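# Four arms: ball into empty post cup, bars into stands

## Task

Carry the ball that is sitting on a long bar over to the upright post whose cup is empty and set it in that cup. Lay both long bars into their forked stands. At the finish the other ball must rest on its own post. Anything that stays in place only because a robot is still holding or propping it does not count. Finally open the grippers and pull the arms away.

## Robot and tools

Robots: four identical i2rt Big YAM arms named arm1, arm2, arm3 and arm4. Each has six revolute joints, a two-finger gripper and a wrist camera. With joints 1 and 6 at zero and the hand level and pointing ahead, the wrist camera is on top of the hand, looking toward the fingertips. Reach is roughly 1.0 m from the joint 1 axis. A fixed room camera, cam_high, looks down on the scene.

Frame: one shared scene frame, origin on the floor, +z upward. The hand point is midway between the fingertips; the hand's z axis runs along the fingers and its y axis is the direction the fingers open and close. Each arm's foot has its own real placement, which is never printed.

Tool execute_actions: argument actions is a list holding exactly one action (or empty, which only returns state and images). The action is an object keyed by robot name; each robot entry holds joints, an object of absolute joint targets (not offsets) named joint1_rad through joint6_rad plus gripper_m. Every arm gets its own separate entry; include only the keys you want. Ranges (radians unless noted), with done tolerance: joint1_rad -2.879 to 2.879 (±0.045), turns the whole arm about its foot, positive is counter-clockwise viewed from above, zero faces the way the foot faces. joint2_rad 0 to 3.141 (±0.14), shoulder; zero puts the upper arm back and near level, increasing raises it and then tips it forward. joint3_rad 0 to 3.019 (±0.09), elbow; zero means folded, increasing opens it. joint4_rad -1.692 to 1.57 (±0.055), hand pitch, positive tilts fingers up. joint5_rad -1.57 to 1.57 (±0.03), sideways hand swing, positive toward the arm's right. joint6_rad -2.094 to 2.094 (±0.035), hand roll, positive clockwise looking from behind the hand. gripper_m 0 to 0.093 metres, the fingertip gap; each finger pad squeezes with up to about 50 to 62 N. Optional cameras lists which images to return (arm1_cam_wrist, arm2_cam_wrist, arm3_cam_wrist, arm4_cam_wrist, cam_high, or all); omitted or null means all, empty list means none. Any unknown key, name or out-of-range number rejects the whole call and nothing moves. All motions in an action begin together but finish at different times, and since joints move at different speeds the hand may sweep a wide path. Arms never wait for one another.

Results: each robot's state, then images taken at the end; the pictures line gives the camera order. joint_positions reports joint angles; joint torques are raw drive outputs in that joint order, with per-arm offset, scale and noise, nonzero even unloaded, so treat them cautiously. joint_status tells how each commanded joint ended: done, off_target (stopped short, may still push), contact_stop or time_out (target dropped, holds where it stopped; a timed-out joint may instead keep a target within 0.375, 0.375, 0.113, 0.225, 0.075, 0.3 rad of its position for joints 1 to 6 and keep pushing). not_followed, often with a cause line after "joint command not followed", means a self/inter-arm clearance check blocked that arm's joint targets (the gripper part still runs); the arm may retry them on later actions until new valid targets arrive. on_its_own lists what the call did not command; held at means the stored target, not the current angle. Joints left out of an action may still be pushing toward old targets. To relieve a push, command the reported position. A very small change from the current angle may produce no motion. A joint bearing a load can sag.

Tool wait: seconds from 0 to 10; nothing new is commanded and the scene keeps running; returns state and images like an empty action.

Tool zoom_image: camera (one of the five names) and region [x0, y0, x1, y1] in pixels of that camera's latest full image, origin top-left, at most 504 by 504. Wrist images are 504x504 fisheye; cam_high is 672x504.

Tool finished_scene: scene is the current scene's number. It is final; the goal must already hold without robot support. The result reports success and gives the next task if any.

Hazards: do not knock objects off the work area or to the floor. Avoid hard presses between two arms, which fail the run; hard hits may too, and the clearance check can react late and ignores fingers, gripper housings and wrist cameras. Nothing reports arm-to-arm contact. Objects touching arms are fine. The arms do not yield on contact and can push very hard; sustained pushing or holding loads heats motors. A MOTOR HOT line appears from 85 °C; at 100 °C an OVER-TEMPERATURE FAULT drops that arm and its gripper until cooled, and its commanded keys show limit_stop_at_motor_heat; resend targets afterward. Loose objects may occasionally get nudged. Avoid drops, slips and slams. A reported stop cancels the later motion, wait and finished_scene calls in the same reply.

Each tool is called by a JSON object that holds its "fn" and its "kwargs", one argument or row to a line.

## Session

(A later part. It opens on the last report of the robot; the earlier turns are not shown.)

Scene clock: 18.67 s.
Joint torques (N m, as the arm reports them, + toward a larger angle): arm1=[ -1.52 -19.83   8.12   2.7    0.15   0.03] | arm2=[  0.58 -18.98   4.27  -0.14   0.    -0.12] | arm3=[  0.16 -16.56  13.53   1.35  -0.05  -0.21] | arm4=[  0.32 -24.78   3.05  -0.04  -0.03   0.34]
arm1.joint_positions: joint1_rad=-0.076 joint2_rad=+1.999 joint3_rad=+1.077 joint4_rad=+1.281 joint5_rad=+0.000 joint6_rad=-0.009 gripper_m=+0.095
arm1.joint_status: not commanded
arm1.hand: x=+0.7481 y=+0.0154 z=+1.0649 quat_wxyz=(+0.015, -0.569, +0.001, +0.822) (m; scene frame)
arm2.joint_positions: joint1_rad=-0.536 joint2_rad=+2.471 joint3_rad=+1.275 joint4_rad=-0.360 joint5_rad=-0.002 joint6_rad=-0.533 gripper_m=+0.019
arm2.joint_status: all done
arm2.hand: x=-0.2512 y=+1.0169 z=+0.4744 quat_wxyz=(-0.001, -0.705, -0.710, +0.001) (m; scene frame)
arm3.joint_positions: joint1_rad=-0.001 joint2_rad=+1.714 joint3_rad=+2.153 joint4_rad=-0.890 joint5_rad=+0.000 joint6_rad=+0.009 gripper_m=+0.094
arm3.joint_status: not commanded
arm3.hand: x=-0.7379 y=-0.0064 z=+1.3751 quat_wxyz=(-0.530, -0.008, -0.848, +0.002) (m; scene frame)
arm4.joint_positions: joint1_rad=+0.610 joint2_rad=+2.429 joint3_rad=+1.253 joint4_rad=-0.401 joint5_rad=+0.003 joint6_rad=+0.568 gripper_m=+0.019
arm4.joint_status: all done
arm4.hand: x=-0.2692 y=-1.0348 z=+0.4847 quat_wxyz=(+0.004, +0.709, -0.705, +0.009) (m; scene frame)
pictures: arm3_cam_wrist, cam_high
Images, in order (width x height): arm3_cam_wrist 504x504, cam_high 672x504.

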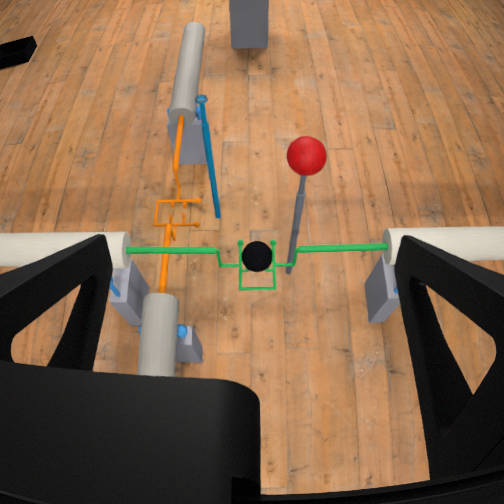

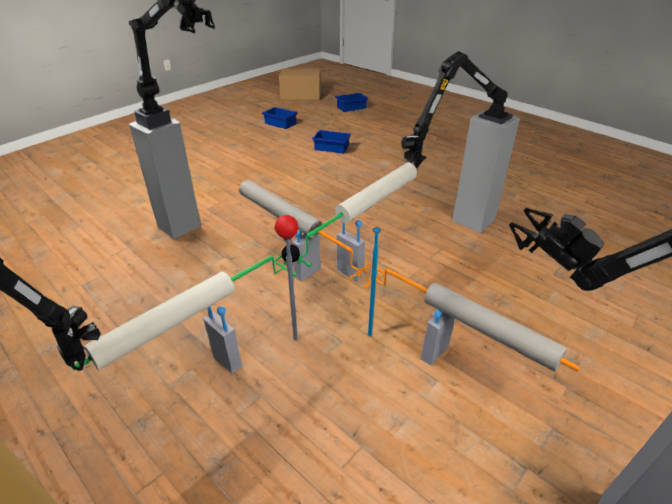

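{"fn": "execute_actions", "kwargs": {
  "actions": [
    {"arm2":{"joints":{"joint2_rad":2.256,"joint3_rad":1.232,"joint4_rad":-0.455}},"arm4":{"joints":{"joint2_rad":2.256,"joint3_rad":1.212,"joint4_rad":-0.482}}}
  ],
  "cameras": []
}}

{"fn": "execute_actions", "kwargs": {
  "actions": [
    {"arm2":{"joints":{"joint2_rad":2.033,"joint3_rad":1.2,"joint4_rad":-0.645}},"arm4":{"joints":{"joint2_rad":2.033,"joint3_rad":1.18,"joint4_rad":-0.671}}}
  ],
  "cameras": []
}}

{"fn": "execute_actions", "kwargs": {
  "actions": [
    {"arm2":{"joints":{"joint2_rad":1.845,"joint3_rad":1.24,"joint4_rad":-0.87}},"arm4":{"joints":{"joint2_rad":1.845,"joint3_rad":1.22,"joint4_rad":-0.893}}}
  ],
  "cameras": ["arm3_cam_wrist","arm1_cam_wrist","cam_high"]
}}

Scene clock: 20.03 s.
Joint torques (N m, as the arm reports them, + toward a larger angle): arm1=[ -1.38 -19.74   8.16   2.67   0.16   0.04] | arm2=[  0.49 -18.45   6.46   0.47  -0.25  -0.06] | arm3=[  1.82 -17.14  13.71   1.13  -0.04  -0.23] | arm4=[  0.68 -24.35   4.67   0.58   0.23   0.37]
arm1.joint_positions: joint1_rad=-0.076 joint2_rad=+1.999 joint3_rad=+1.077 joint4_rad=+1.281 joint5_rad=+0.000 joint6_rad=-0.009 gripper_m=+0.095
arm1.joint_status: not commanded
arm1.hand: x=+0.7481 y=+0.0154 z=+1.0649 quat_wxyz=(+0.015, -0.569, +0.001, +0.822) (m; scene frame)
arm2.joint_positions: joint1_rad=-0.541 joint2_rad=+2.306 joint3_rad=+1.211 joint4_rad=-0.453 joint5_rad=+0.003 joint6_rad=-0.536 gripper_m=+0.019
arm2.joint_status: all done
arm2.hand: x=-0.2557 y=+1.0159 z=+0.5435 quat_wxyz=(+0.000, -0.705, -0.709, +0.005) (m; scene frame)
arm3.joint_positions: joint1_rad=-0.001 joint2_rad=+1.714 joint3_rad=+2.153 joint4_rad=-0.890 joint5_rad=+0.000 joint6_rad=+0.009 gripper_m=+0.094
arm3.joint_status: not commanded
arm3.hand: x=-0.7379 y=-0.0064 z=+1.3751 quat_wxyz=(-0.530, -0.008, -0.848, +0.002) (m; scene frame)
arm4.joint_positions: joint1_rad=+0.608 joint2_rad=+2.287 joint3_rad=+1.196 joint4_rad=-0.484 joint5_rad=-0.003 joint6_rad=+0.566 gripper_m=+0.019
arm4.joint_status: all done
arm4.hand: x=-0.2690 y=-1.0349 z=+0.5437 quat_wxyz=(+0.007, +0.709, -0.705, +0.006) (m; scene frame)
pictures: none
No camera images: the call's "cameras" was empty. Leave "cameras" out to get every camera's image.

Scene clock: 21.03 s.
Joint torques (N m, as the arm reports them, + toward a larger angle): arm1=[ -1.28 -19.76   8.16   2.7    0.15   0.04] | arm2=[  1.48 -16.86   8.41   0.5   -0.3   -0.05] | arm3=[  0.07 -16.17  13.43   1.44  -0.03  -0.19] | arm4=[  0.08 -21.76   6.37   0.71   0.22   0.36]
arm1.joint_positions: joint1_rad=-0.076 joint2_rad=+1.999 joint3_rad=+1.077 joint4_rad=+1.281 joint5_rad=+0.000 joint6_rad=-0.009 gripper_m=+0.095
arm1.joint_status: not commanded
arm1.hand: x=+0.7481 y=+0.0154 z=+1.0649 quat_wxyz=(+0.015, -0.569, +0.001, +0.822) (m; scene frame)
arm2.joint_positions: joint1_rad=-0.545 joint2_rad=+2.070 joint3_rad=+1.172 joint4_rad=-0.650 joint5_rad=+0.005 joint6_rad=-0.540 gripper_m=+0.019
arm2.joint_status: all done
arm2.hand: x=-0.2583 y=+1.0162 z=+0.6489 quat_wxyz=(+0.001, -0.705, -0.709, +0.006) (m; scene frame)
arm3.joint_positions: joint1_rad=-0.001 joint2_rad=+1.714 joint3_rad=+2.153 joint4_rad=-0.890 joint5_rad=+0.000 joint6_rad=+0.009 gripper_m=+0.094
arm3.joint_status: not commanded
arm3.hand: x=-0.7379 y=-0.0064 z=+1.3751 quat_wxyz=(-0.530, -0.008, -0.848, +0.002) (m; scene frame)
arm4.joint_positions: joint1_rad=+0.610 joint2_rad=+2.052 joint3_rad=+1.157 joint4_rad=-0.677 joint5_rad=-0.003 joint6_rad=+0.566 gripper_m=+0.019
arm4.joint_status: all done
arm4.hand: x=-0.2692 y=-1.0349 z=+0.6475 quat_wxyz=(+0.006, +0.710, -0.704, +0.005) (m; scene frame)
pictures: none
No camera images: the call's "cameras" was empty. Leave "cameras" out to get every camera's image.

Scene clock: 22.17 s.
Joint torques (N m, as the arm reports them, + toward a larger angle): arm1=[ -1.35 -19.75   8.15   2.69   0.14   0.03] | arm2=[  0.4  -15.64  11.89  -0.03  -0.14  -0.04] | arm3=[  0.6  -16.39  13.5    1.46  -0.03  -0.21] | arm4=[  0.2  -20.38   8.84   0.06  -0.03   0.37]
arm1.joint_positions: joint1_rad=-0.076 joint2_rad=+1.999 joint3_rad=+1.077 joint4_rad=+1.281 joint5_rad=+0.000 joint6_rad=-0.009 gripper_m=+0.095
arm1.joint_status: not commanded
arm1.hand: x=+0.7481 y=+0.0154 z=+1.0649 quat_wxyz=(+0.015, -0.569, +0.001, +0.822) (m; scene frame)
arm2.joint_positions: joint1_rad=-0.539 joint2_rad=+1.871 joint3_rad=+1.186 joint4_rad=-0.857 joint5_rad=+0.001 joint6_rad=-0.537 gripper_m=+0.019
arm2.joint_status: all done
arm2.hand: x=-0.2535 y=+1.0175 z=+0.7477 quat_wxyz=(-0.002, -0.704, -0.710, +0.008) (m; scene frame)
arm3.joint_positions: joint1_rad=-0.001 joint2_rad=+1.714 joint3_rad=+2.153 joint4_rad=-0.890 joint5_rad=+0.000 joint6_rad=+0.009 gripper_m=+0.094
arm3.joint_status: not commanded
arm3.hand: x=-0.7379 y=-0.0064 z=+1.3751 quat_wxyz=(-0.530, -0.008, -0.848, +0.002) (m; scene frame)
arm4.joint_positions: joint1_rad=+0.610 joint2_rad=+1.859 joint3_rad=+1.179 joint4_rad=-0.884 joint5_rad=+0.003 joint6_rad=+0.566 gripper_m=+0.019
arm4.joint_status: all done
arm4.hand: x=-0.2667 y=-1.0355 z=+0.7450 quat_wxyz=(+0.002, +0.710, -0.704, +0.002) (m; scene frame)
pictures: arm1_cam_wrist, arm3_cam_wrist, cam_high
Images, in order (width x height): arm1_cam_wrist 504x504, arm3_cam_wrist 504x504, cam_high 672x504.

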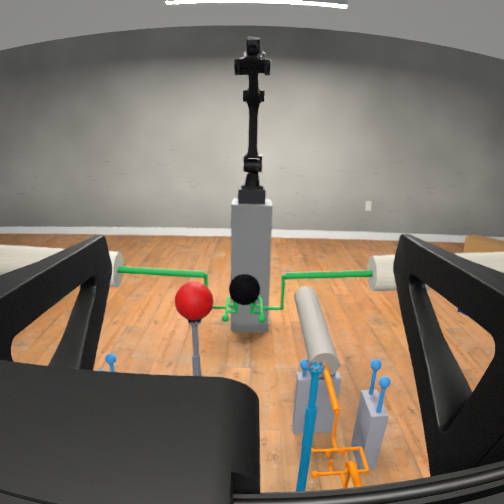

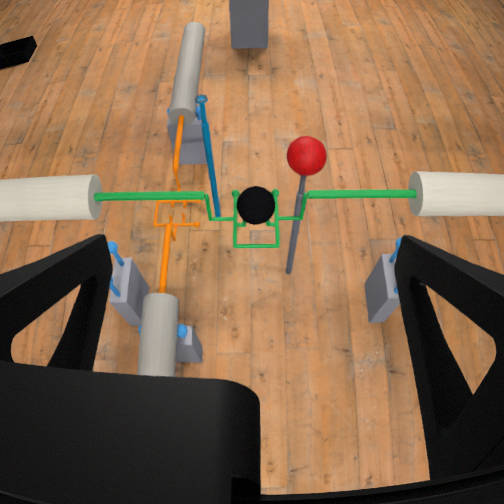

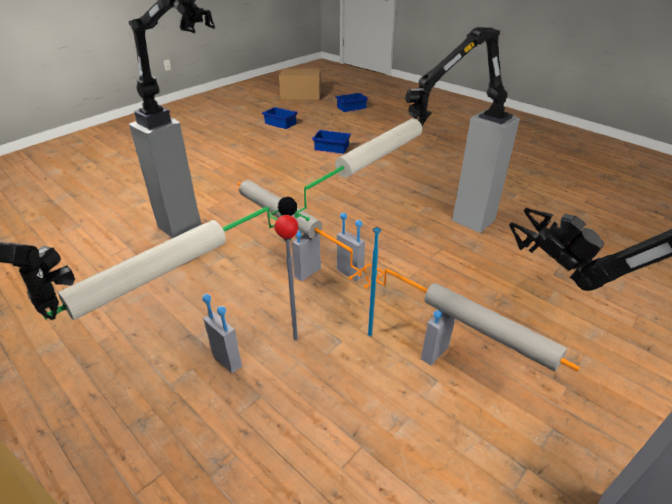

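{"fn": "execute_actions", "kwargs": {
  "actions": [
    {"arm2":{"joints":{"joint1_rad":-0.60,"joint2_rad":1.69,"joint3_rad":1.165,"joint4_rad":-0.97,"joint6_rad":-0.6}},"arm4":{"joints":{"joint1_rad":0.555,"joint2_rad":1.885,"joint3_rad":1.44,"joint4_rad":-1.065,"joint6_rad":0.52}}}
  ],
  "cameras": []
}}

{"fn": "execute_actions", "kwargs": {
  "actions": [
    {"arm2":{"joints":{"joint1_rad":-0.663,"joint2_rad":1.522,"joint3_rad":1.095,"joint4_rad":-1.07,"joint6_rad":-0.665}},"arm4":{"joints":{"joint1_rad":0.51,"joint2_rad":1.92,"joint3_rad":1.645,"joint4_rad":-1.238,"joint6_rad":0.475}}}
  ],
  "cameras": ["arm3_cam_wrist","arm1_cam_wrist"]
}}

Scene clock: 24.13 s.
Joint torques (N m, as the arm reports them, + toward a larger angle): arm1=[ -1.6  -19.69   8.16   2.69   0.15   0.03] | arm2=[  1.48 -14.19  10.55   0.33  -0.21   0.03] | arm3=[  0.15 -16.99  13.38   1.08  -0.08  -0.14] | arm4=[ -0.17 -24.58  10.9   -0.13   0.17   0.09]
arm1.joint_positions: joint1_rad=-0.076 joint2_rad=+1.999 joint3_rad=+1.077 joint4_rad=+1.281 joint5_rad=+0.000 joint6_rad=-0.009 gripper_m=+0.095
arm1.joint_status: not commanded
arm1.hand: x=+0.7481 y=+0.0154 z=+1.0649 quat_wxyz=(+0.015, -0.569, +0.001, +0.822) (m; scene frame)
arm2.joint_positions: joint1_rad=-0.608 joint2_rad=+1.728 joint3_rad=+1.131 joint4_rad=-0.970 joint5_rad=+0.003 joint6_rad=-0.604 gripper_m=+0.019
arm2.joint_status: all done
arm2.hand: x=-0.2628 y=+1.0657 z=+0.7969 quat_wxyz=(+0.003, -0.705, -0.709, -0.004) (m; scene frame)
arm3.joint_positions: joint1_rad=-0.001 joint2_rad=+1.714 joint3_rad=+2.153 joint4_rad=-0.890 joint5_rad=+0.000 joint6_rad=+0.009 gripper_m=+0.094
arm3.joint_status: not commanded
arm3.hand: x=-0.7379 y=-0.0064 z=+1.3751 quat_wxyz=(-0.530, -0.008, -0.848, +0.002) (m; scene frame)
arm4.joint_positions: joint1_rad=+0.561 joint2_rad=+1.917 joint3_rad=+1.376 joint4_rad=-1.054 joint5_rad=-0.002 joint6_rad=+0.508 gripper_m=+0.019
arm4.joint_status: all done
arm4.hand: x=-0.2679 y=-0.9860 z=+0.7773 quat_wxyz=(+0.009, +0.713, -0.701, +0.017) (m; scene frame)
pictures: none
No camera images: the call's "cameras" was empty. Leave "cameras" out to get every camera's image.

Scene clock: 25.10 s.
Joint torques (N m, as the arm reports them, + toward a larger angle): arm1=[ -1.5  -19.85   8.14   2.69   0.15   0.03] | arm2=[  1.05 -12.61  11.12   0.4   -0.31  -0.01] | arm3=[ -0.23 -16.94  13.33   1.66   0.02  -0.1 ] | arm4=[  0.1  -25.46  11.31  -0.27   0.14   0.09]
arm1.joint_positions: joint1_rad=-0.076 joint2_rad=+1.999 joint3_rad=+1.077 joint4_rad=+1.281 joint5_rad=+0.000 joint6_rad=-0.009 gripper_m=+0.095
arm1.joint_status: not commanded
arm1.hand: x=+0.7481 y=+0.0154 z=+1.0649 quat_wxyz=(+0.015, -0.569, +0.001, +0.822) (m; scene frame)
arm2.joint_positions: joint1_rad=-0.667 joint2_rad=+1.549 joint3_rad=+1.063 joint4_rad=-1.070 joint5_rad=+0.003 joint6_rad=-0.663 gripper_m=+0.019
arm2.joint_status: all done
arm2.hand: x=-0.2595 y=+1.1147 z=+0.8502 quat_wxyz=(+0.002, -0.705, -0.709, +0.001) (m; scene frame)
arm3.joint_positions: joint1_rad=-0.001 joint2_rad=+1.714 joint3_rad=+2.153 joint4_rad=-0.890 joint5_rad=+0.000 joint6_rad=+0.009 gripper_m=+0.094
arm3.joint_status: not commanded
arm3.hand: x=-0.7379 y=-0.0064 z=+1.3751 quat_wxyz=(-0.530, -0.008, -0.848, +0.002) (m; scene frame)
arm4.joint_positions: joint1_rad=+0.516 joint2_rad=+1.950 joint3_rad=+1.583 joint4_rad=-1.223 joint5_rad=-0.001 joint6_rad=+0.464 gripper_m=+0.019
arm4.joint_status: all done
arm4.hand: x=-0.2660 y=-0.9373 z=+0.8291 quat_wxyz=(+0.008, +0.713, -0.701, +0.015) (m; scene frame)
pictures: arm1_cam_wrist, arm3_cam_wrist
Images, in order (width x height): arm1_cam_wrist 504x504, arm3_cam_wrist 504x504.

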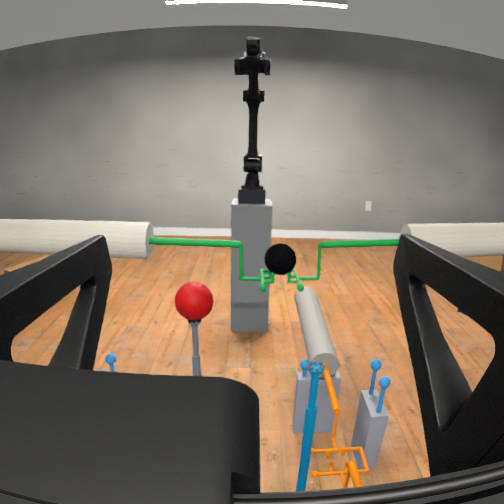

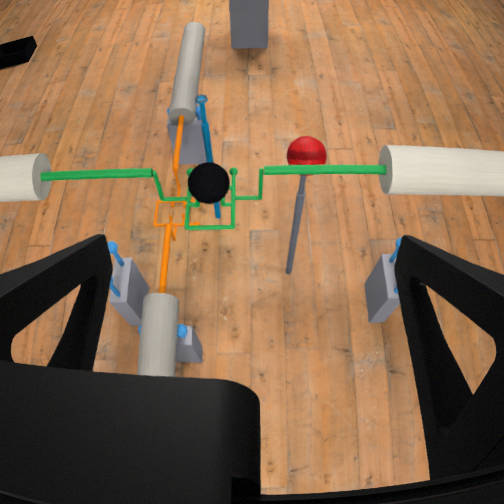

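{"fn": "execute_actions", "kwargs": {
  "actions": [
    {"arm2":{"joints":{"joint1_rad":-0.455,"joint2_rad":1.395,"joint3_rad":0.955,"joint4_rad":-1.06,"joint6_rad":-0.45}},"arm4":{"joints":{"joint1_rad":0.333,"joint2_rad":1.80,"joint3_rad":1.50,"joint4_rad":-1.19,"joint6_rad":0.30}}}
  ],
  "cameras": ["arm1_cam_wrist","cam_high"]
}}

{"fn": "execute_actions", "kwargs": {
  "actions": [
    {"arm2":{"joints":{"joint1_rad":-0.185,"joint2_rad":1.315,"joint3_rad":0.875,"joint4_rad":-1.06,"joint6_rad":-0.18}},"arm4":{"joints":{"joint1_rad":0.148,"joint2_rad":1.753,"joint3_rad":1.43,"joint4_rad":-1.17,"joint6_rad":0.115}}}
  ],
  "cameras": ["arm1_cam_wrist","cam_high"]
}}

{"fn": "execute_actions", "kwargs": {
  "actions": [
    {"arm2":{"joints":{"joint1_rad":0.17,"joint6_rad":0.175}},"arm4":{"joints":{"joint1_rad":-0.084,"joint6_rad":-0.117}}}
  ],
  "cameras": ["arm1_cam_wrist","arm3_cam_wrist","cam_high"]
}}

Scene clock: 27.10 s.
Joint torques (N m, as the arm reports them, + toward a larger angle): arm1=[ -1.33 -19.8    8.12   2.7    0.15   0.04] | arm2=[  0.34 -10.45  11.77   0.71  -0.15   0.07] | arm3=[  1.41 -16.52  13.64   1.44   0.01  -0.16] | arm4=[  0.89 -24.87   9.62   1.01  -0.06   0.31]
arm1.joint_positions: joint1_rad=-0.076 joint2_rad=+1.999 joint3_rad=+1.077 joint4_rad=+1.281 joint5_rad=+0.000 joint6_rad=-0.009 gripper_m=+0.095
arm1.joint_status: not commanded
arm1.hand: x=+0.7481 y=+0.0154 z=+1.0649 quat_wxyz=(+0.015, -0.569, +0.001, +0.822) (m; scene frame)
arm2.joint_positions: joint1_rad=-0.452 joint2_rad=+1.426 joint3_rad=+0.911 joint4_rad=-1.066 joint5_rad=+0.001 joint6_rad=-0.454 gripper_m=+0.019
arm2.joint_status: all done
arm2.hand: x=-0.1569 y=+1.1200 z=+0.8459 quat_wxyz=(+0.004, -0.703, -0.711, -0.011) (m; scene frame)
arm3.joint_positions: joint1_rad=-0.001 joint2_rad=+1.714 joint3_rad=+2.153 joint4_rad=-0.890 joint5_rad=+0.000 joint6_rad=+0.009 gripper_m=+0.094
arm3.joint_status: not commanded
arm3.hand: x=-0.7379 y=-0.0064 z=+1.3751 quat_wxyz=(-0.530, -0.008, -0.848, +0.002) (m; scene frame)
arm4.joint_positions: joint1_rad=+0.328 joint2_rad=+1.842 joint3_rad=+1.462 joint4_rad=-1.201 joint5_rad=+0.003 joint6_rad=+0.270 gripper_m=+0.019
arm4.joint_status: all done
arm4.hand: x=-0.1544 y=-0.9304 z=+0.8448 quat_wxyz=(+0.006, +0.714, -0.700, +0.011) (m; scene frame)
pictures: arm1_cam_wrist, cam_high
Images, in order (width x height): arm1_cam_wrist 504x504, cam_high 672x504.

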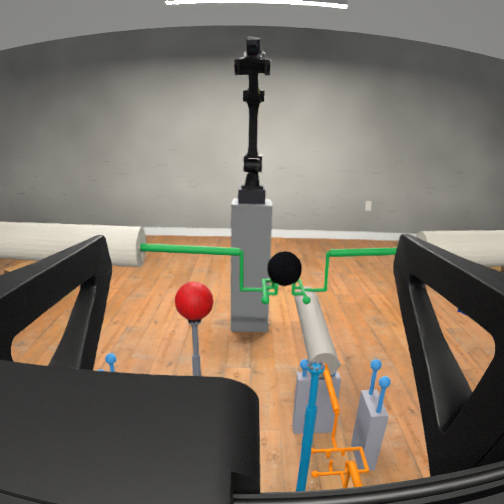

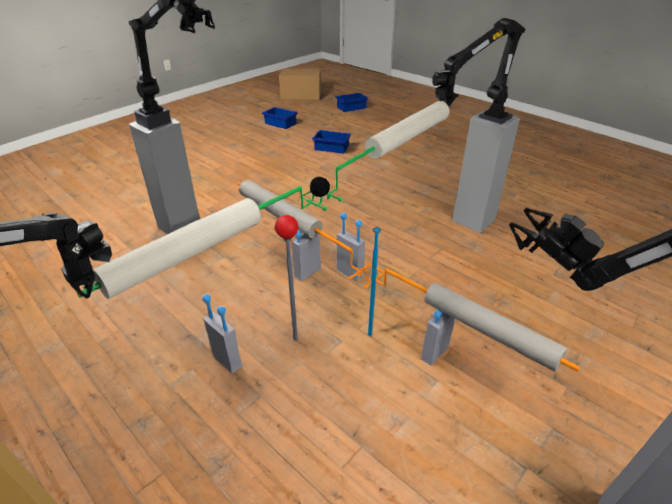

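Scene clock: 28.20 s.
Joint torques (N m, as the arm reports them, + toward a larger angle): arm1=[ -1.38 -19.69   8.1    2.72   0.15   0.03] | arm2=[ 0.57 -9.51 11.83  0.41 -0.15  0.05] | arm3=[  0.54 -15.9   13.42   1.44  -0.06  -0.2 ] | arm4=[  0.66 -24.83   9.55   0.72  -0.2    0.34]
arm1.joint_positions: joint1_rad=-0.076 joint2_rad=+1.999 joint3_rad=+1.077 joint4_rad=+1.281 joint5_rad=+0.000 joint6_rad=-0.009 gripper_m=+0.095
arm1.joint_status: not commanded
arm1.hand: x=+0.7481 y=+0.0154 z=+1.0649 quat_wxyz=(+0.015, -0.569, +0.001, +0.822) (m; scene frame)
arm2.joint_positions: joint1_rad=-0.183 joint2_rad=+1.349 joint3_rad=+0.834 joint4_rad=-1.061 joint5_rad=+0.002 joint6_rad=-0.184 gripper_m=+0.019
arm2.joint_status: all done
arm2.hand: x=-0.0589 y=+1.1185 z=+0.8461 quat_wxyz=(+0.004, -0.703, -0.711, -0.008) (m; scene frame)
arm3.joint_positions: joint1_rad=-0.001 joint2_rad=+1.714 joint3_rad=+2.153 joint4_rad=-0.890 joint5_rad=+0.000 joint6_rad=+0.009 gripper_m=+0.094
arm3.joint_status: not commanded
arm3.hand: x=-0.7379 y=-0.0064 z=+1.3751 quat_wxyz=(-0.530, -0.008, -0.848, +0.002) (m; scene frame)
arm4.joint_positions: joint1_rad=+0.141 joint2_rad=+1.803 joint3_rad=+1.394 joint4_rad=-1.177 joint5_rad=+0.006 joint6_rad=+0.084 gripper_m=+0.019
arm4.joint_status: all done
arm4.hand: x=-0.0529 y=-0.9298 z=+0.8408 quat_wxyz=(+0.007, +0.714, -0.700, +0.013) (m; scene frame)
pictures: arm1_cam_wrist, cam_high
Images, in order (width x height): arm1_cam_wrist 504x504, cam_high 672x504.

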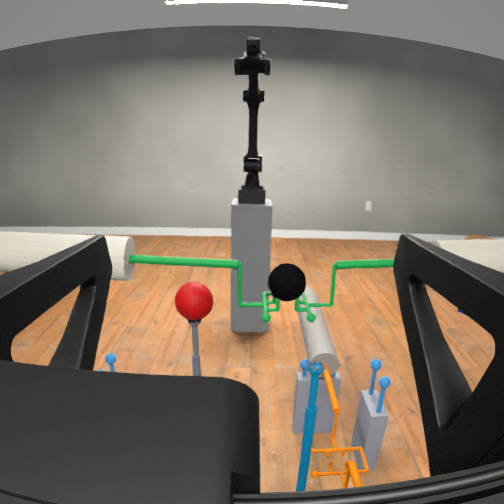

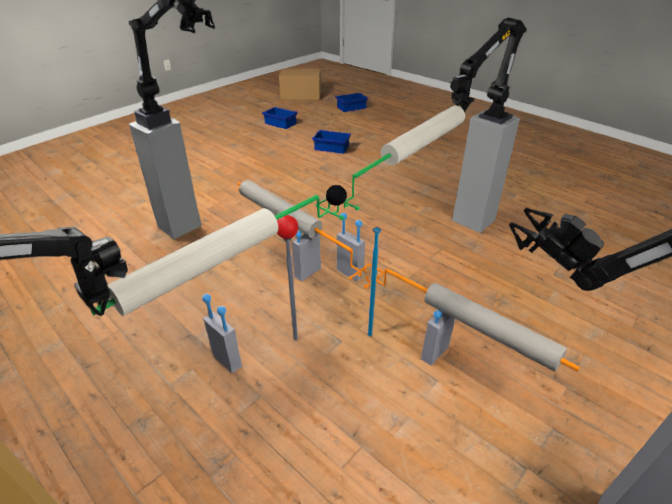

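Scene clock: 29.37 s.
Joint torques (N m, as the arm reports them, + toward a larger angle): arm1=[ -1.43 -19.76   8.17   2.73   0.16   0.04] | arm2=[ 0.76 -9.3  11.98  0.11 -0.22  0.06] | arm3=[  0.19 -16.75  13.31   1.58  -0.08  -0.12] | arm4=[  0.57 -24.19   9.93  -0.12  -0.3    0.29]
arm1.joint_positions: joint1_rad=-0.076 joint2_rad=+1.999 joint3_rad=+1.077 joint4_rad=+1.281 joint5_rad=+0.000 joint6_rad=-0.009 gripper_m=+0.095
arm1.joint_status: not commanded
arm1.hand: x=+0.7481 y=+0.0154 z=+1.0649 quat_wxyz=(+0.015, -0.569, +0.001, +0.822) (m; scene frame)
arm2.joint_positions: joint1_rad=+0.171 joint2_rad=+1.349 joint3_rad=+0.829 joint4_rad=-1.052 joint5_rad=+0.004 joint6_rad=+0.171 gripper_m=+0.019
arm2.joint_status: all done
arm2.hand: x=+0.0590 y=+1.1185 z=+0.8455 quat_wxyz=(+0.003, -0.703, -0.711, -0.005) (m; scene frame)
arm3.joint_positions: joint1_rad=-0.001 joint2_rad=+1.714 joint3_rad=+2.153 joint4_rad=-0.890 joint5_rad=+0.000 joint6_rad=+0.009 gripper_m=+0.094
arm3.joint_status: not commanded
arm3.hand: x=-0.7379 y=-0.0064 z=+1.3751 quat_wxyz=(-0.530, -0.008, -0.848, +0.002) (m; scene frame)
arm4.joint_positions: joint1_rad=-0.090 joint2_rad=+1.803 joint3_rad=+1.389 joint4_rad=-1.157 joint5_rad=+0.009 joint6_rad=-0.146 gripper_m=+0.019
arm4.joint_status: all done
arm4.hand: x=+0.0680 y=-0.9285 z=+0.8394 quat_wxyz=(+0.002, +0.714, -0.700, +0.009) (m; scene frame)
pictures: arm1_cam_wrist, arm3_cam_wrist, cam_high
Images, in order (width x height): arm1_cam_wrist 504x504, arm3_cam_wrist 504x504, cam_high 672x504.

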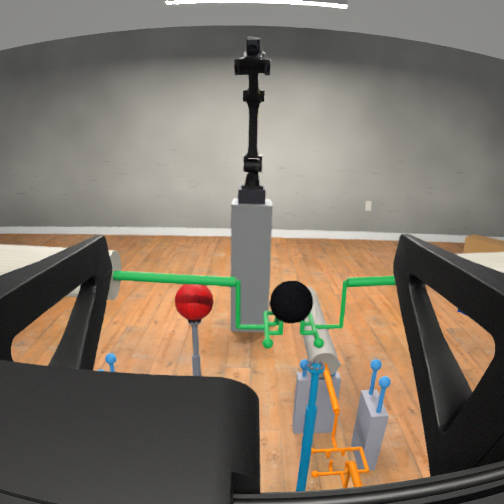

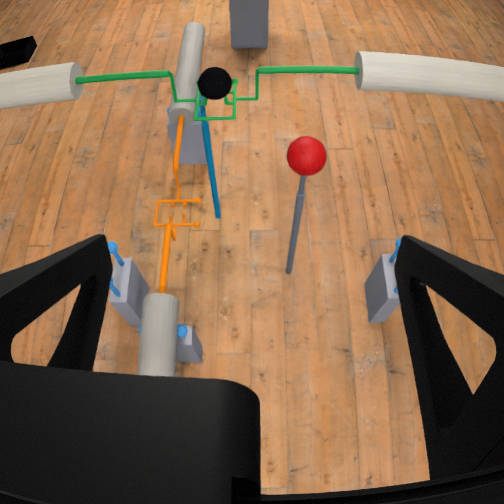

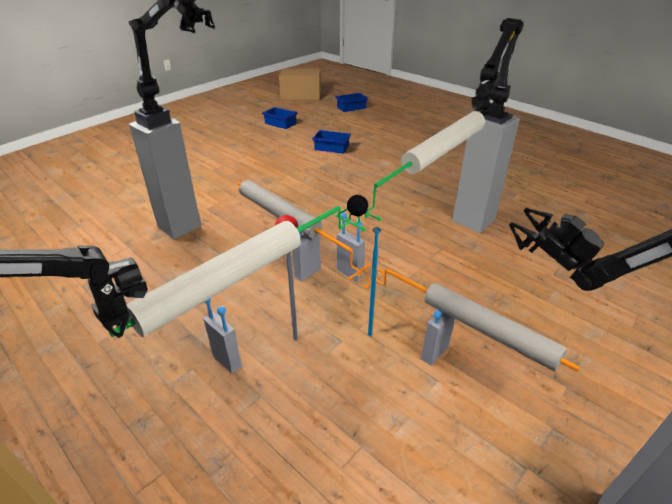

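{"fn": "execute_actions", "kwargs": {
  "actions": [
    {"arm2":{"joints":{"joint1_rad":0.47,"joint2_rad":1.325,"joint3_rad":0.772,"joint4_rad":-0.935,"joint6_rad":0.475}},"arm4":{"joints":{"joint1_rad":-0.208,"joint2_rad":1.955,"joint3_rad":1.65,"joint4_rad":-1.17,"joint6_rad":-0.26}},"arm1":{"joints":{"joint4_rad":1.1,"joint1_rad":-0.16}},"arm3":{"joints":{"joint4_rad":-0.7,"joint1_rad":0.1}}}
  ],
  "cameras": ["arm1_cam_wrist","arm3_cam_wrist","cam_high"]
}}

{"fn": "zoom_image", "kwargs": {
  "camera": "cam_high",
  "region": [300, 160, 460, 280]
}}

Scene clock: 31.20 s.
Joint torques (N m, as the arm reports them, + toward a larger angle): arm1=[ -1.49 -19.91   8.32   1.62   0.12   0.05] | arm2=[ 1.35 -8.12 10.94  0.66 -0.32  0.08] | arm3=[ -0.04 -17.33  13.61   3.04  -0.01  -0.17] | arm4=[  0.61 -28.13  11.41  -0.04  -0.37   0.07]
arm1.joint_positions: joint1_rad=-0.164 joint2_rad=+1.999 joint3_rad=+1.077 joint4_rad=+1.108 joint5_rad=+0.000 joint6_rad=-0.009 gripper_m=+0.095
arm1.joint_status: all done
arm1.hand: x=+0.7410 y=+0.0791 z=+1.0243 quat_wxyz=(+0.049, -0.638, +0.030, +0.768) (m; scene frame)
arm2.joint_positions: joint1_rad=+0.466 joint2_rad=+1.349 joint3_rad=+0.735 joint4_rad=-0.948 joint5_rad=+0.007 joint6_rad=+0.469 gripper_m=+0.019
arm2.joint_status: all done
arm2.hand: x=+0.1445 y=+1.1651 z=+0.8163 quat_wxyz=(-0.002, -0.705, -0.709, -0.002) (m; scene frame)
arm3.joint_positions: joint1_rad=+0.110 joint2_rad=+1.714 joint3_rad=+2.153 joint4_rad=-0.725 joint5_rad=+0.000 joint6_rad=+0.009 gripper_m=+0.094
arm3.joint_status: all done
arm3.hand: x=-0.7267 y=+0.0743 z=+1.4124 quat_wxyz=(-0.597, +0.038, -0.801, -0.031) (m; scene frame)
arm4.joint_positions: joint1_rad=-0.215 joint2_rad=+2.003 joint3_rad=+1.585 joint4_rad=-1.159 joint5_rad=+0.010 joint6_rad=-0.269 gripper_m=+0.019
arm4.joint_status: all done
arm4.hand: x=+0.1490 y=-0.8789 z=+0.7996 quat_wxyz=(+0.005, +0.713, -0.701, +0.011) (m; scene frame)
pictures: arm1_cam_wrist, arm3_cam_wrist, cam_high
Images, in order (width x height): arm1_cam_wrist 504x504, arm3_cam_wrist 504x504, cam_high 672x504.

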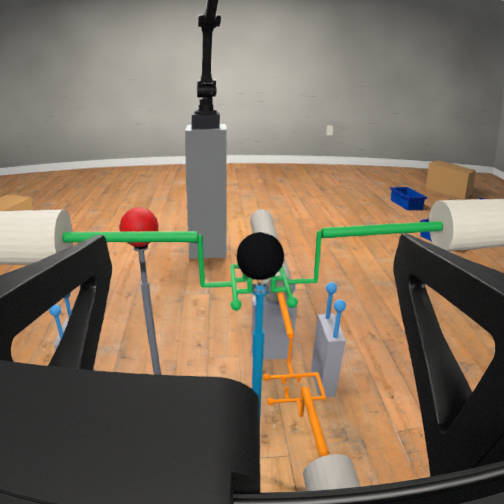

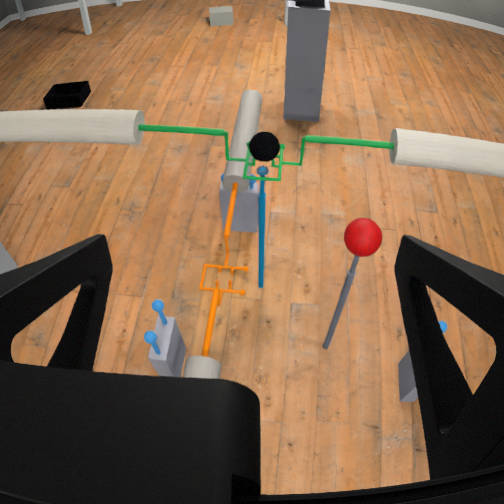

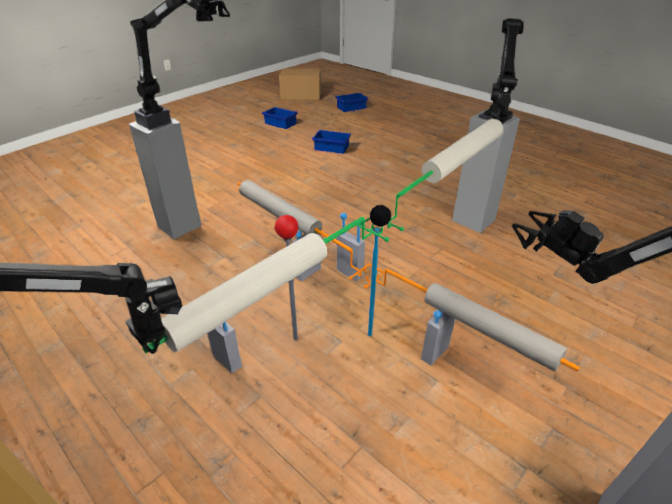

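Region (300, 160, 460, 280) of cam_high's 672x504 image, scaled by 3.150, with more detail than that image has; it fills the top 378 rows of this view, and the rest is white.

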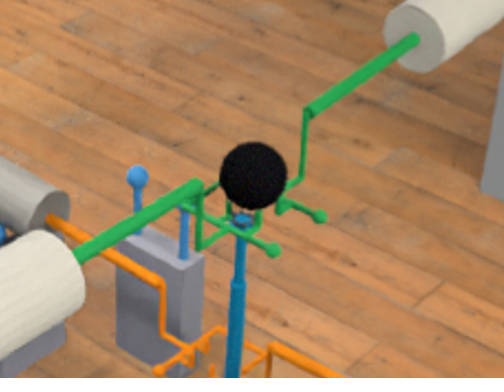

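{"fn": "execute_actions", "kwargs": {
  "actions": [
    {"arm2":{"joints":{"joint1_rad":0.42,"joint2_rad":1.305,"joint3_rad":0.745,"joint6_rad":0.42}},"arm4":{"joints":{"joint1_rad":-0.185,"joint2_rad":1.94,"joint6_rad":-0.225}}}
  ],
  "cameras": ["arm1_cam_wrist","arm3_cam_wrist","cam_high"]
}}

{"fn": "zoom_image", "kwargs": {
  "camera": "cam_high",
  "region": [300, 160, 460, 280]
}}

Scene clock: 32.47 s.
Joint torques (N m, as the arm reports them, + toward a larger angle): arm1=[ -1.35 -20.06   8.26   1.59   0.13   0.03] | arm2=[ 0.55 -9.56 10.17  0.77 -0.33 -0.08] | arm3=[ -0.3  -16.82  13.31   2.97  -0.05  -0.17] | arm4=[  1.28 -28.77  11.47   0.23  -0.36   0.25]
arm1.joint_positions: joint1_rad=-0.164 joint2_rad=+1.999 joint3_rad=+1.077 joint4_rad=+1.108 joint5_rad=+0.000 joint6_rad=-0.009 gripper_m=+0.095
arm1.joint_status: not commanded
arm1.hand: x=+0.7410 y=+0.0791 z=+1.0243 quat_wxyz=(+0.049, -0.638, +0.030, +0.768) (m; scene frame)
arm2.joint_positions: joint1_rad=+0.426 joint2_rad=+1.349 joint3_rad=+0.716 joint4_rad=-0.948 joint5_rad=+0.007 joint6_rad=+0.429 gripper_m=+0.019
arm2.joint_status: all done
arm2.hand: x=+0.1293 y=+1.1679 z=+0.8102 quat_wxyz=(+0.008, -0.704, -0.710, -0.005) (m; scene frame)
arm3.joint_positions: joint1_rad=+0.110 joint2_rad=+1.714 joint3_rad=+2.153 joint4_rad=-0.725 joint5_rad=+0.000 joint6_rad=+0.009 gripper_m=+0.094
arm3.joint_status: not commanded
arm3.hand: x=-0.7267 y=+0.0743 z=+1.4124 quat_wxyz=(-0.597, +0.038, -0.801, -0.031) (m; scene frame)
arm4.joint_positions: joint1_rad=-0.194 joint2_rad=+2.000 joint3_rad=+1.585 joint4_rad=-1.164 joint5_rad=+0.010 joint6_rad=-0.249 gripper_m=+0.019
arm4.joint_status: all done
arm4.hand: x=+0.1363 y=-0.8768 z=+0.8013 quat_wxyz=(+0.006, +0.714, -0.700, +0.012) (m; scene frame)
pictures: arm1_cam_wrist, arm3_cam_wrist, cam_high
Images, in order (width x height): arm1_cam_wrist 504x504, arm3_cam_wrist 504x504, cam_high 672x504.

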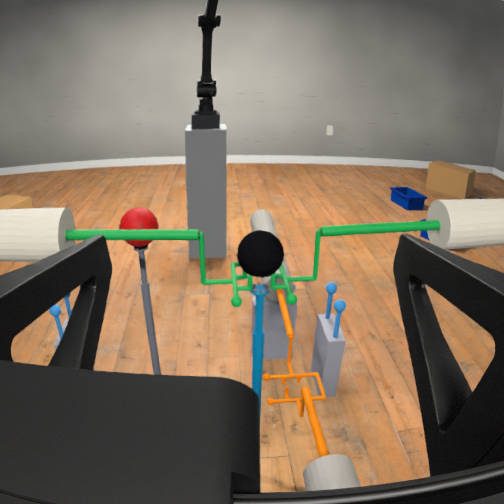

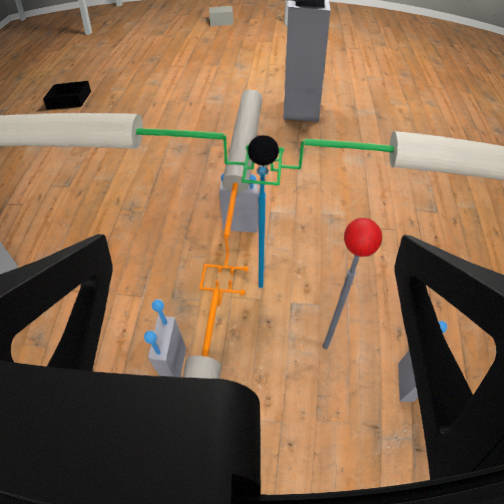

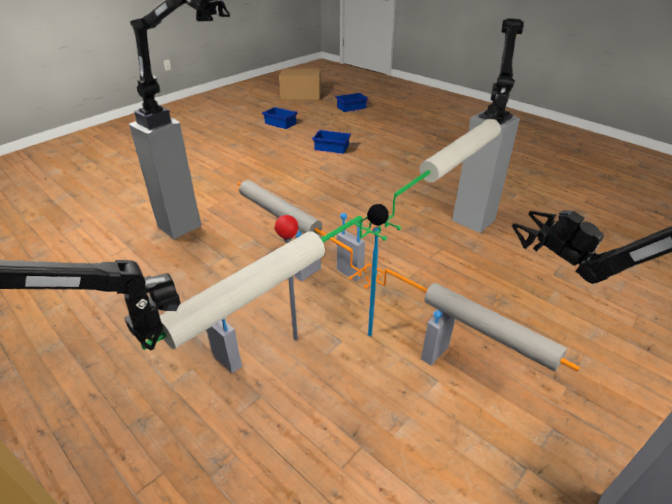

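Region (300, 160, 460, 280) of cam_high's 672x504 image, scaled by 3.150, with more detail than that image has; it fills the top 378 rows of this view, and the rest is white.

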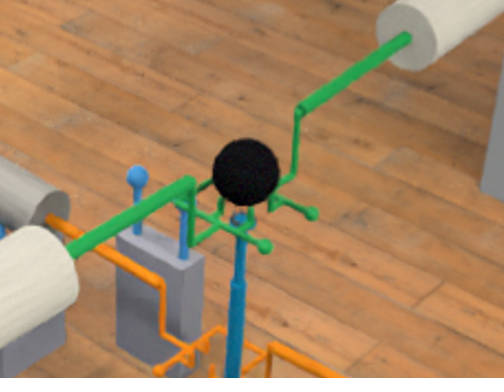

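{"fn": "execute_actions", "kwargs": {
  "actions": [
    {"arm2":{"joints":{"joint2_rad":1.39,"joint3_rad":0.703,"joint4_rad":-0.835}},"arm4":{"joints":{"joint2_rad":1.995,"joint3_rad":1.59,"joint4_rad":-1.085}}}
  ],
  "cameras": ["arm1_cam_wrist","cam_high"]
}}

{"fn": "zoom_image", "kwargs": {
  "camera": "cam_high",
  "region": [300, 160, 460, 280]
}}

{"fn": "zoom_image", "kwargs": {
  "camera": "arm1_cam_wrist",
  "region": [180, 200, 340, 360]
}}

Scene clock: 33.90 s.
Joint torques (N m, as the arm reports them, + toward a larger angle): arm1=[ -1.38 -19.96   8.25   1.64   0.12   0.03] | arm2=[ 0.26 -8.79  9.39  0.97 -0.34 -0.06] | arm3=[  0.16 -17.86  13.56   2.83  -0.08  -0.17] | arm4=[  1.06 -26.99   8.79   1.1   -0.35   0.24]
arm1.joint_positions: joint1_rad=-0.164 joint2_rad=+1.999 joint3_rad=+1.077 joint4_rad=+1.108 joint5_rad=+0.000 joint6_rad=-0.009 gripper_m=+0.095
arm1.joint_status: not commanded
arm1.hand: x=+0.7410 y=+0.0791 z=+1.0243 quat_wxyz=(+0.049, -0.638, +0.030, +0.768) (m; scene frame)
arm2.joint_positions: joint1_rad=+0.426 joint2_rad=+1.411 joint3_rad=+0.676 joint4_rad=-0.853 joint5_rad=+0.007 joint6_rad=+0.427 gripper_m=+0.019
arm2.joint_status: all done
arm2.hand: x=+0.1287 y=+1.1701 z=+0.7806 quat_wxyz=(+0.010, -0.704, -0.710, -0.006) (m; scene frame)
arm3.joint_positions: joint1_rad=+0.110 joint2_rad=+1.714 joint3_rad=+2.153 joint4_rad=-0.725 joint5_rad=+0.000 joint6_rad=+0.009 gripper_m=+0.094
arm3.joint_status: not commanded
arm3.hand: x=-0.7267 y=+0.0743 z=+1.4124 quat_wxyz=(-0.597, +0.038, -0.801, -0.031) (m; scene frame)
arm4.joint_positions: joint1_rad=-0.194 joint2_rad=+2.032 joint3_rad=+1.560 joint4_rad=-1.099 joint5_rad=+0.010 joint6_rad=-0.249 gripper_m=+0.019
arm4.joint_status: all done
arm4.hand: x=+0.1369 y=-0.8746 z=+0.7745 quat_wxyz=(+0.003, +0.714, -0.700, +0.009) (m; scene frame)
pictures: arm1_cam_wrist, cam_high
Images, in order (width x height): arm1_cam_wrist 504x504, cam_high 672x504.

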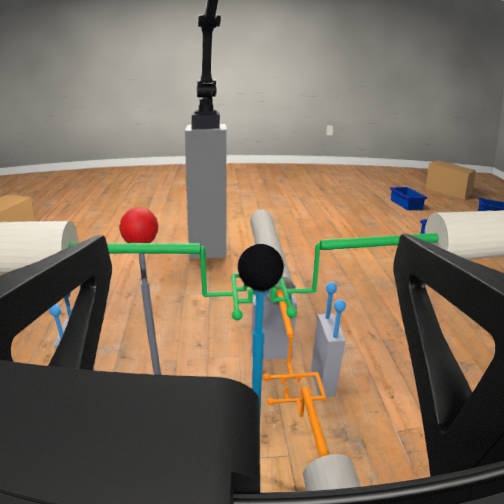

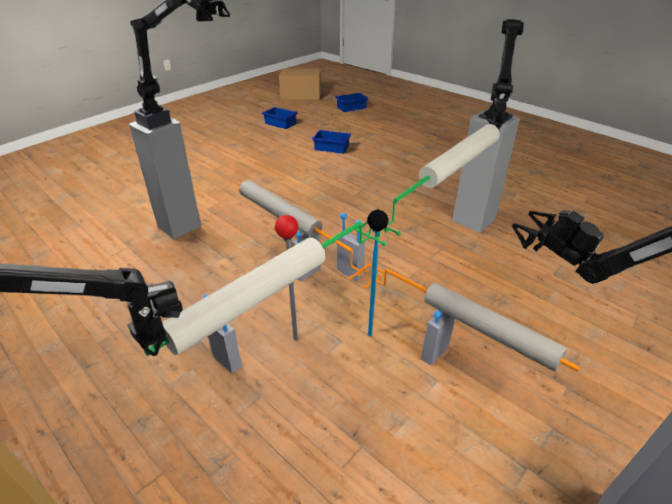

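Region (300, 160, 460, 280) of cam_high's 672x504 image, scaled by 3.150, with more detail than that image has; it fills the top 378 rows of this view, and the rest is white.

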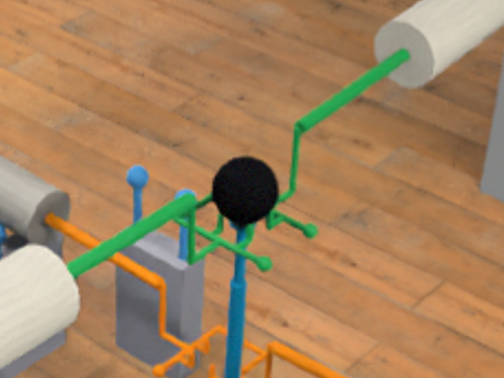

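Region (180, 200, 340, 360) of arm1_cam_wrist's 504x504 image, scaled by 3.150, with more detail than that image has.

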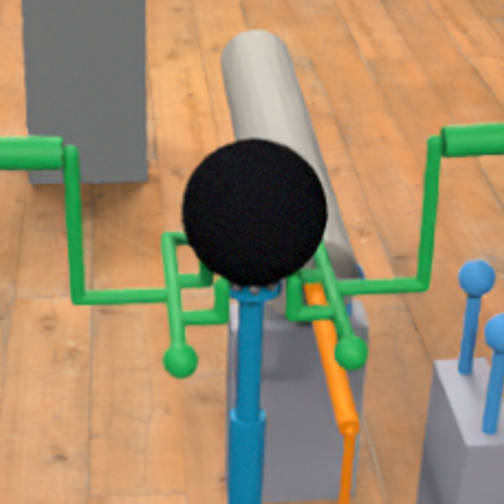

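{"fn": "execute_actions", "kwargs": {
  "actions": [
    {"arm2":{"joints":{"joint2_rad":1.447,"joint3_rad":0.678,"joint4_rad":-0.74}},"arm4":{"joints":{"joint2_rad":2.025,"joint3_rad":1.56,"joint4_rad":-1.035}}}
  ],
  "cameras": ["arm1_cam_wrist"]
}}

{"fn": "execute_actions", "kwargs": {
  "actions": [
    {"arm2":{"joints":{"joint2_rad":1.52,"joint3_rad":0.652,"joint4_rad":-0.64}},"arm4":{"joints":{"joint2_rad":2.064,"joint3_rad":1.538,"joint4_rad":-0.975}}}
  ],
  "cameras": ["arm1_cam_wrist","cam_high"]
}}

{"fn": "zoom_image", "kwargs": {
  "camera": "arm1_cam_wrist",
  "region": [180, 200, 340, 360]
}}

Scene clock: 35.07 s.
Joint torques (N m, as the arm reports them, + toward a larger angle): arm1=[ -1.53 -19.92   8.25   1.61   0.12   0.03] | arm2=[-0.1  -8.44  8.5   1.34 -0.32 -0.05] | arm3=[ -1.08 -16.83  13.61   3.02   0.01  -0.23] | arm4=[  0.75 -25.99   8.52   1.33  -0.34   0.24]
arm1.joint_positions: joint1_rad=-0.164 joint2_rad=+1.999 joint3_rad=+1.077 joint4_rad=+1.108 joint5_rad=+0.000 joint6_rad=-0.009 gripper_m=+0.095
arm1.joint_status: not commanded
arm1.hand: x=+0.7410 y=+0.0791 z=+1.0243 quat_wxyz=(+0.049, -0.638, +0.030, +0.768) (m; scene frame)
arm2.joint_positions: joint1_rad=+0.426 joint2_rad=+1.466 joint3_rad=+0.655 joint4_rad=-0.769 joint5_rad=+0.007 joint6_rad=+0.427 gripper_m=+0.019
arm2.joint_status: all done
arm2.hand: x=+0.1300 y=+1.1677 z=+0.7590 quat_wxyz=(+0.006, -0.704, -0.710, -0.005) (m; scene frame)
arm3.joint_positions: joint1_rad=+0.110 joint2_rad=+1.714 joint3_rad=+2.153 joint4_rad=-0.725 joint5_rad=+0.000 joint6_rad=+0.009 gripper_m=+0.094
arm3.joint_status: not commanded
arm3.hand: x=-0.7267 y=+0.0743 z=+1.4124 quat_wxyz=(-0.597, +0.038, -0.801, -0.031) (m; scene frame)
arm4.joint_positions: joint1_rad=-0.194 joint2_rad=+2.050 joint3_rad=+1.534 joint4_rad=-1.053 joint5_rad=+0.010 joint6_rad=-0.249 gripper_m=+0.019
arm4.joint_status: all done
arm4.hand: x=+0.1365 y=-0.8768 z=+0.7555 quat_wxyz=(+0.002, +0.714, -0.700, +0.009) (m; scene frame)
pictures: arm1_cam_wrist
Images, in order (width x height): arm1_cam_wrist 504x504.

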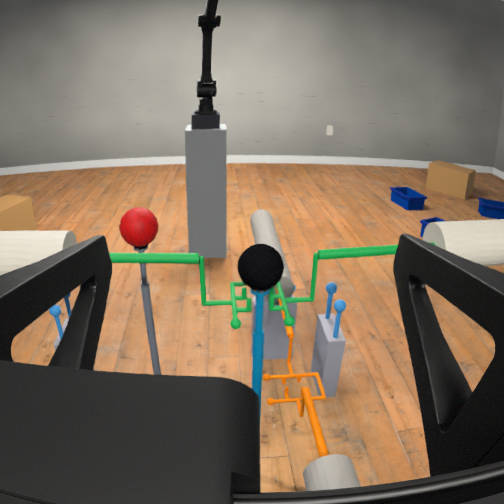

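Scene clock: 35.83 s.
Joint torques (N m, as the arm reports them, + toward a larger angle): arm1=[ -1.5  -19.92   8.27   1.62   0.12   0.03] | arm2=[ 0.29 -8.49  7.9   1.36 -0.32 -0.02] | arm3=[ -0.52 -16.92  13.47   2.98  -0.04  -0.26] | arm4=[  0.65 -26.9    8.09   1.04  -0.37   0.23]
arm1.joint_positions: joint1_rad=-0.164 joint2_rad=+1.999 joint3_rad=+1.077 joint4_rad=+1.108 joint5_rad=+0.000 joint6_rad=-0.009 gripper_m=+0.095
arm1.joint_status: not commanded
arm1.hand: x=+0.7410 y=+0.0791 z=+1.0243 quat_wxyz=(+0.049, -0.638, +0.030, +0.768) (m; scene frame)
arm2.joint_positions: joint1_rad=+0.426 joint2_rad=+1.542 joint3_rad=+0.631 joint4_rad=-0.666 joint5_rad=+0.007 joint6_rad=+0.427 gripper_m=+0.019
arm2.joint_status: all done
arm2.hand: x=+0.1304 y=+1.1676 z=+0.7306 quat_wxyz=(+0.006, -0.704, -0.710, -0.004) (m; scene frame)
arm3.joint_positions: joint1_rad=+0.110 joint2_rad=+1.714 joint3_rad=+2.153 joint4_rad=-0.725 joint5_rad=+0.000 joint6_rad=+0.009 gripper_m=+0.094
arm3.joint_status: not commanded
arm3.hand: x=-0.7267 y=+0.0743 z=+1.4124 quat_wxyz=(-0.597, +0.038, -0.801, -0.031) (m; scene frame)
arm4.joint_positions: joint1_rad=-0.194 joint2_rad=+2.095 joint3_rad=+1.513 joint4_rad=-0.988 joint5_rad=+0.010 joint6_rad=-0.249 gripper_m=+0.019
arm4.joint_status: all done
arm4.hand: x=+0.1365 y=-0.8772 z=+0.7230 quat_wxyz=(+0.002, +0.714, -0.700, +0.009) (m; scene frame)
pictures: arm1_cam_wrist, cam_high
Images, in order (width x height): arm1_cam_wrist 504x504, cam_high 672x504.

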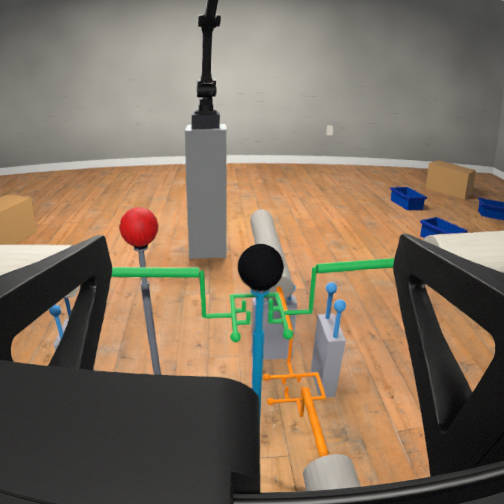

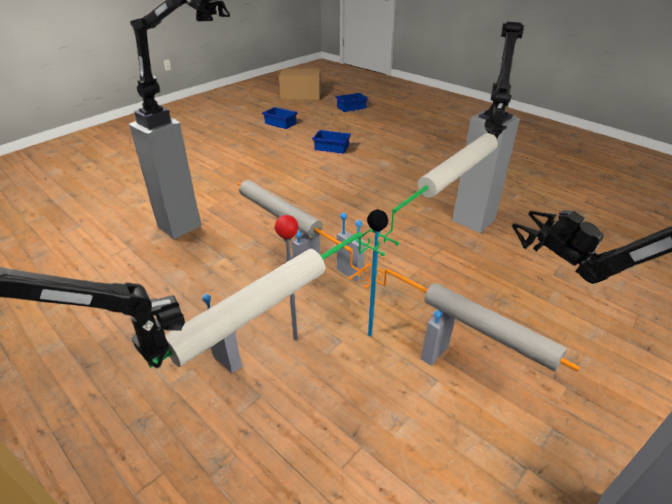

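Region (180, 200, 340, 360) of arm1_cam_wrist's 504x504 image, scaled by 3.150, with more detail than that image has.

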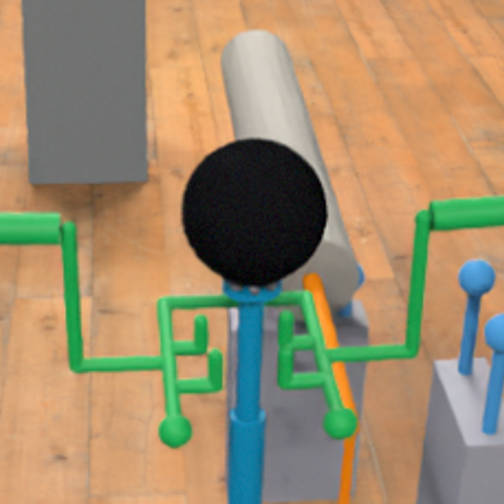

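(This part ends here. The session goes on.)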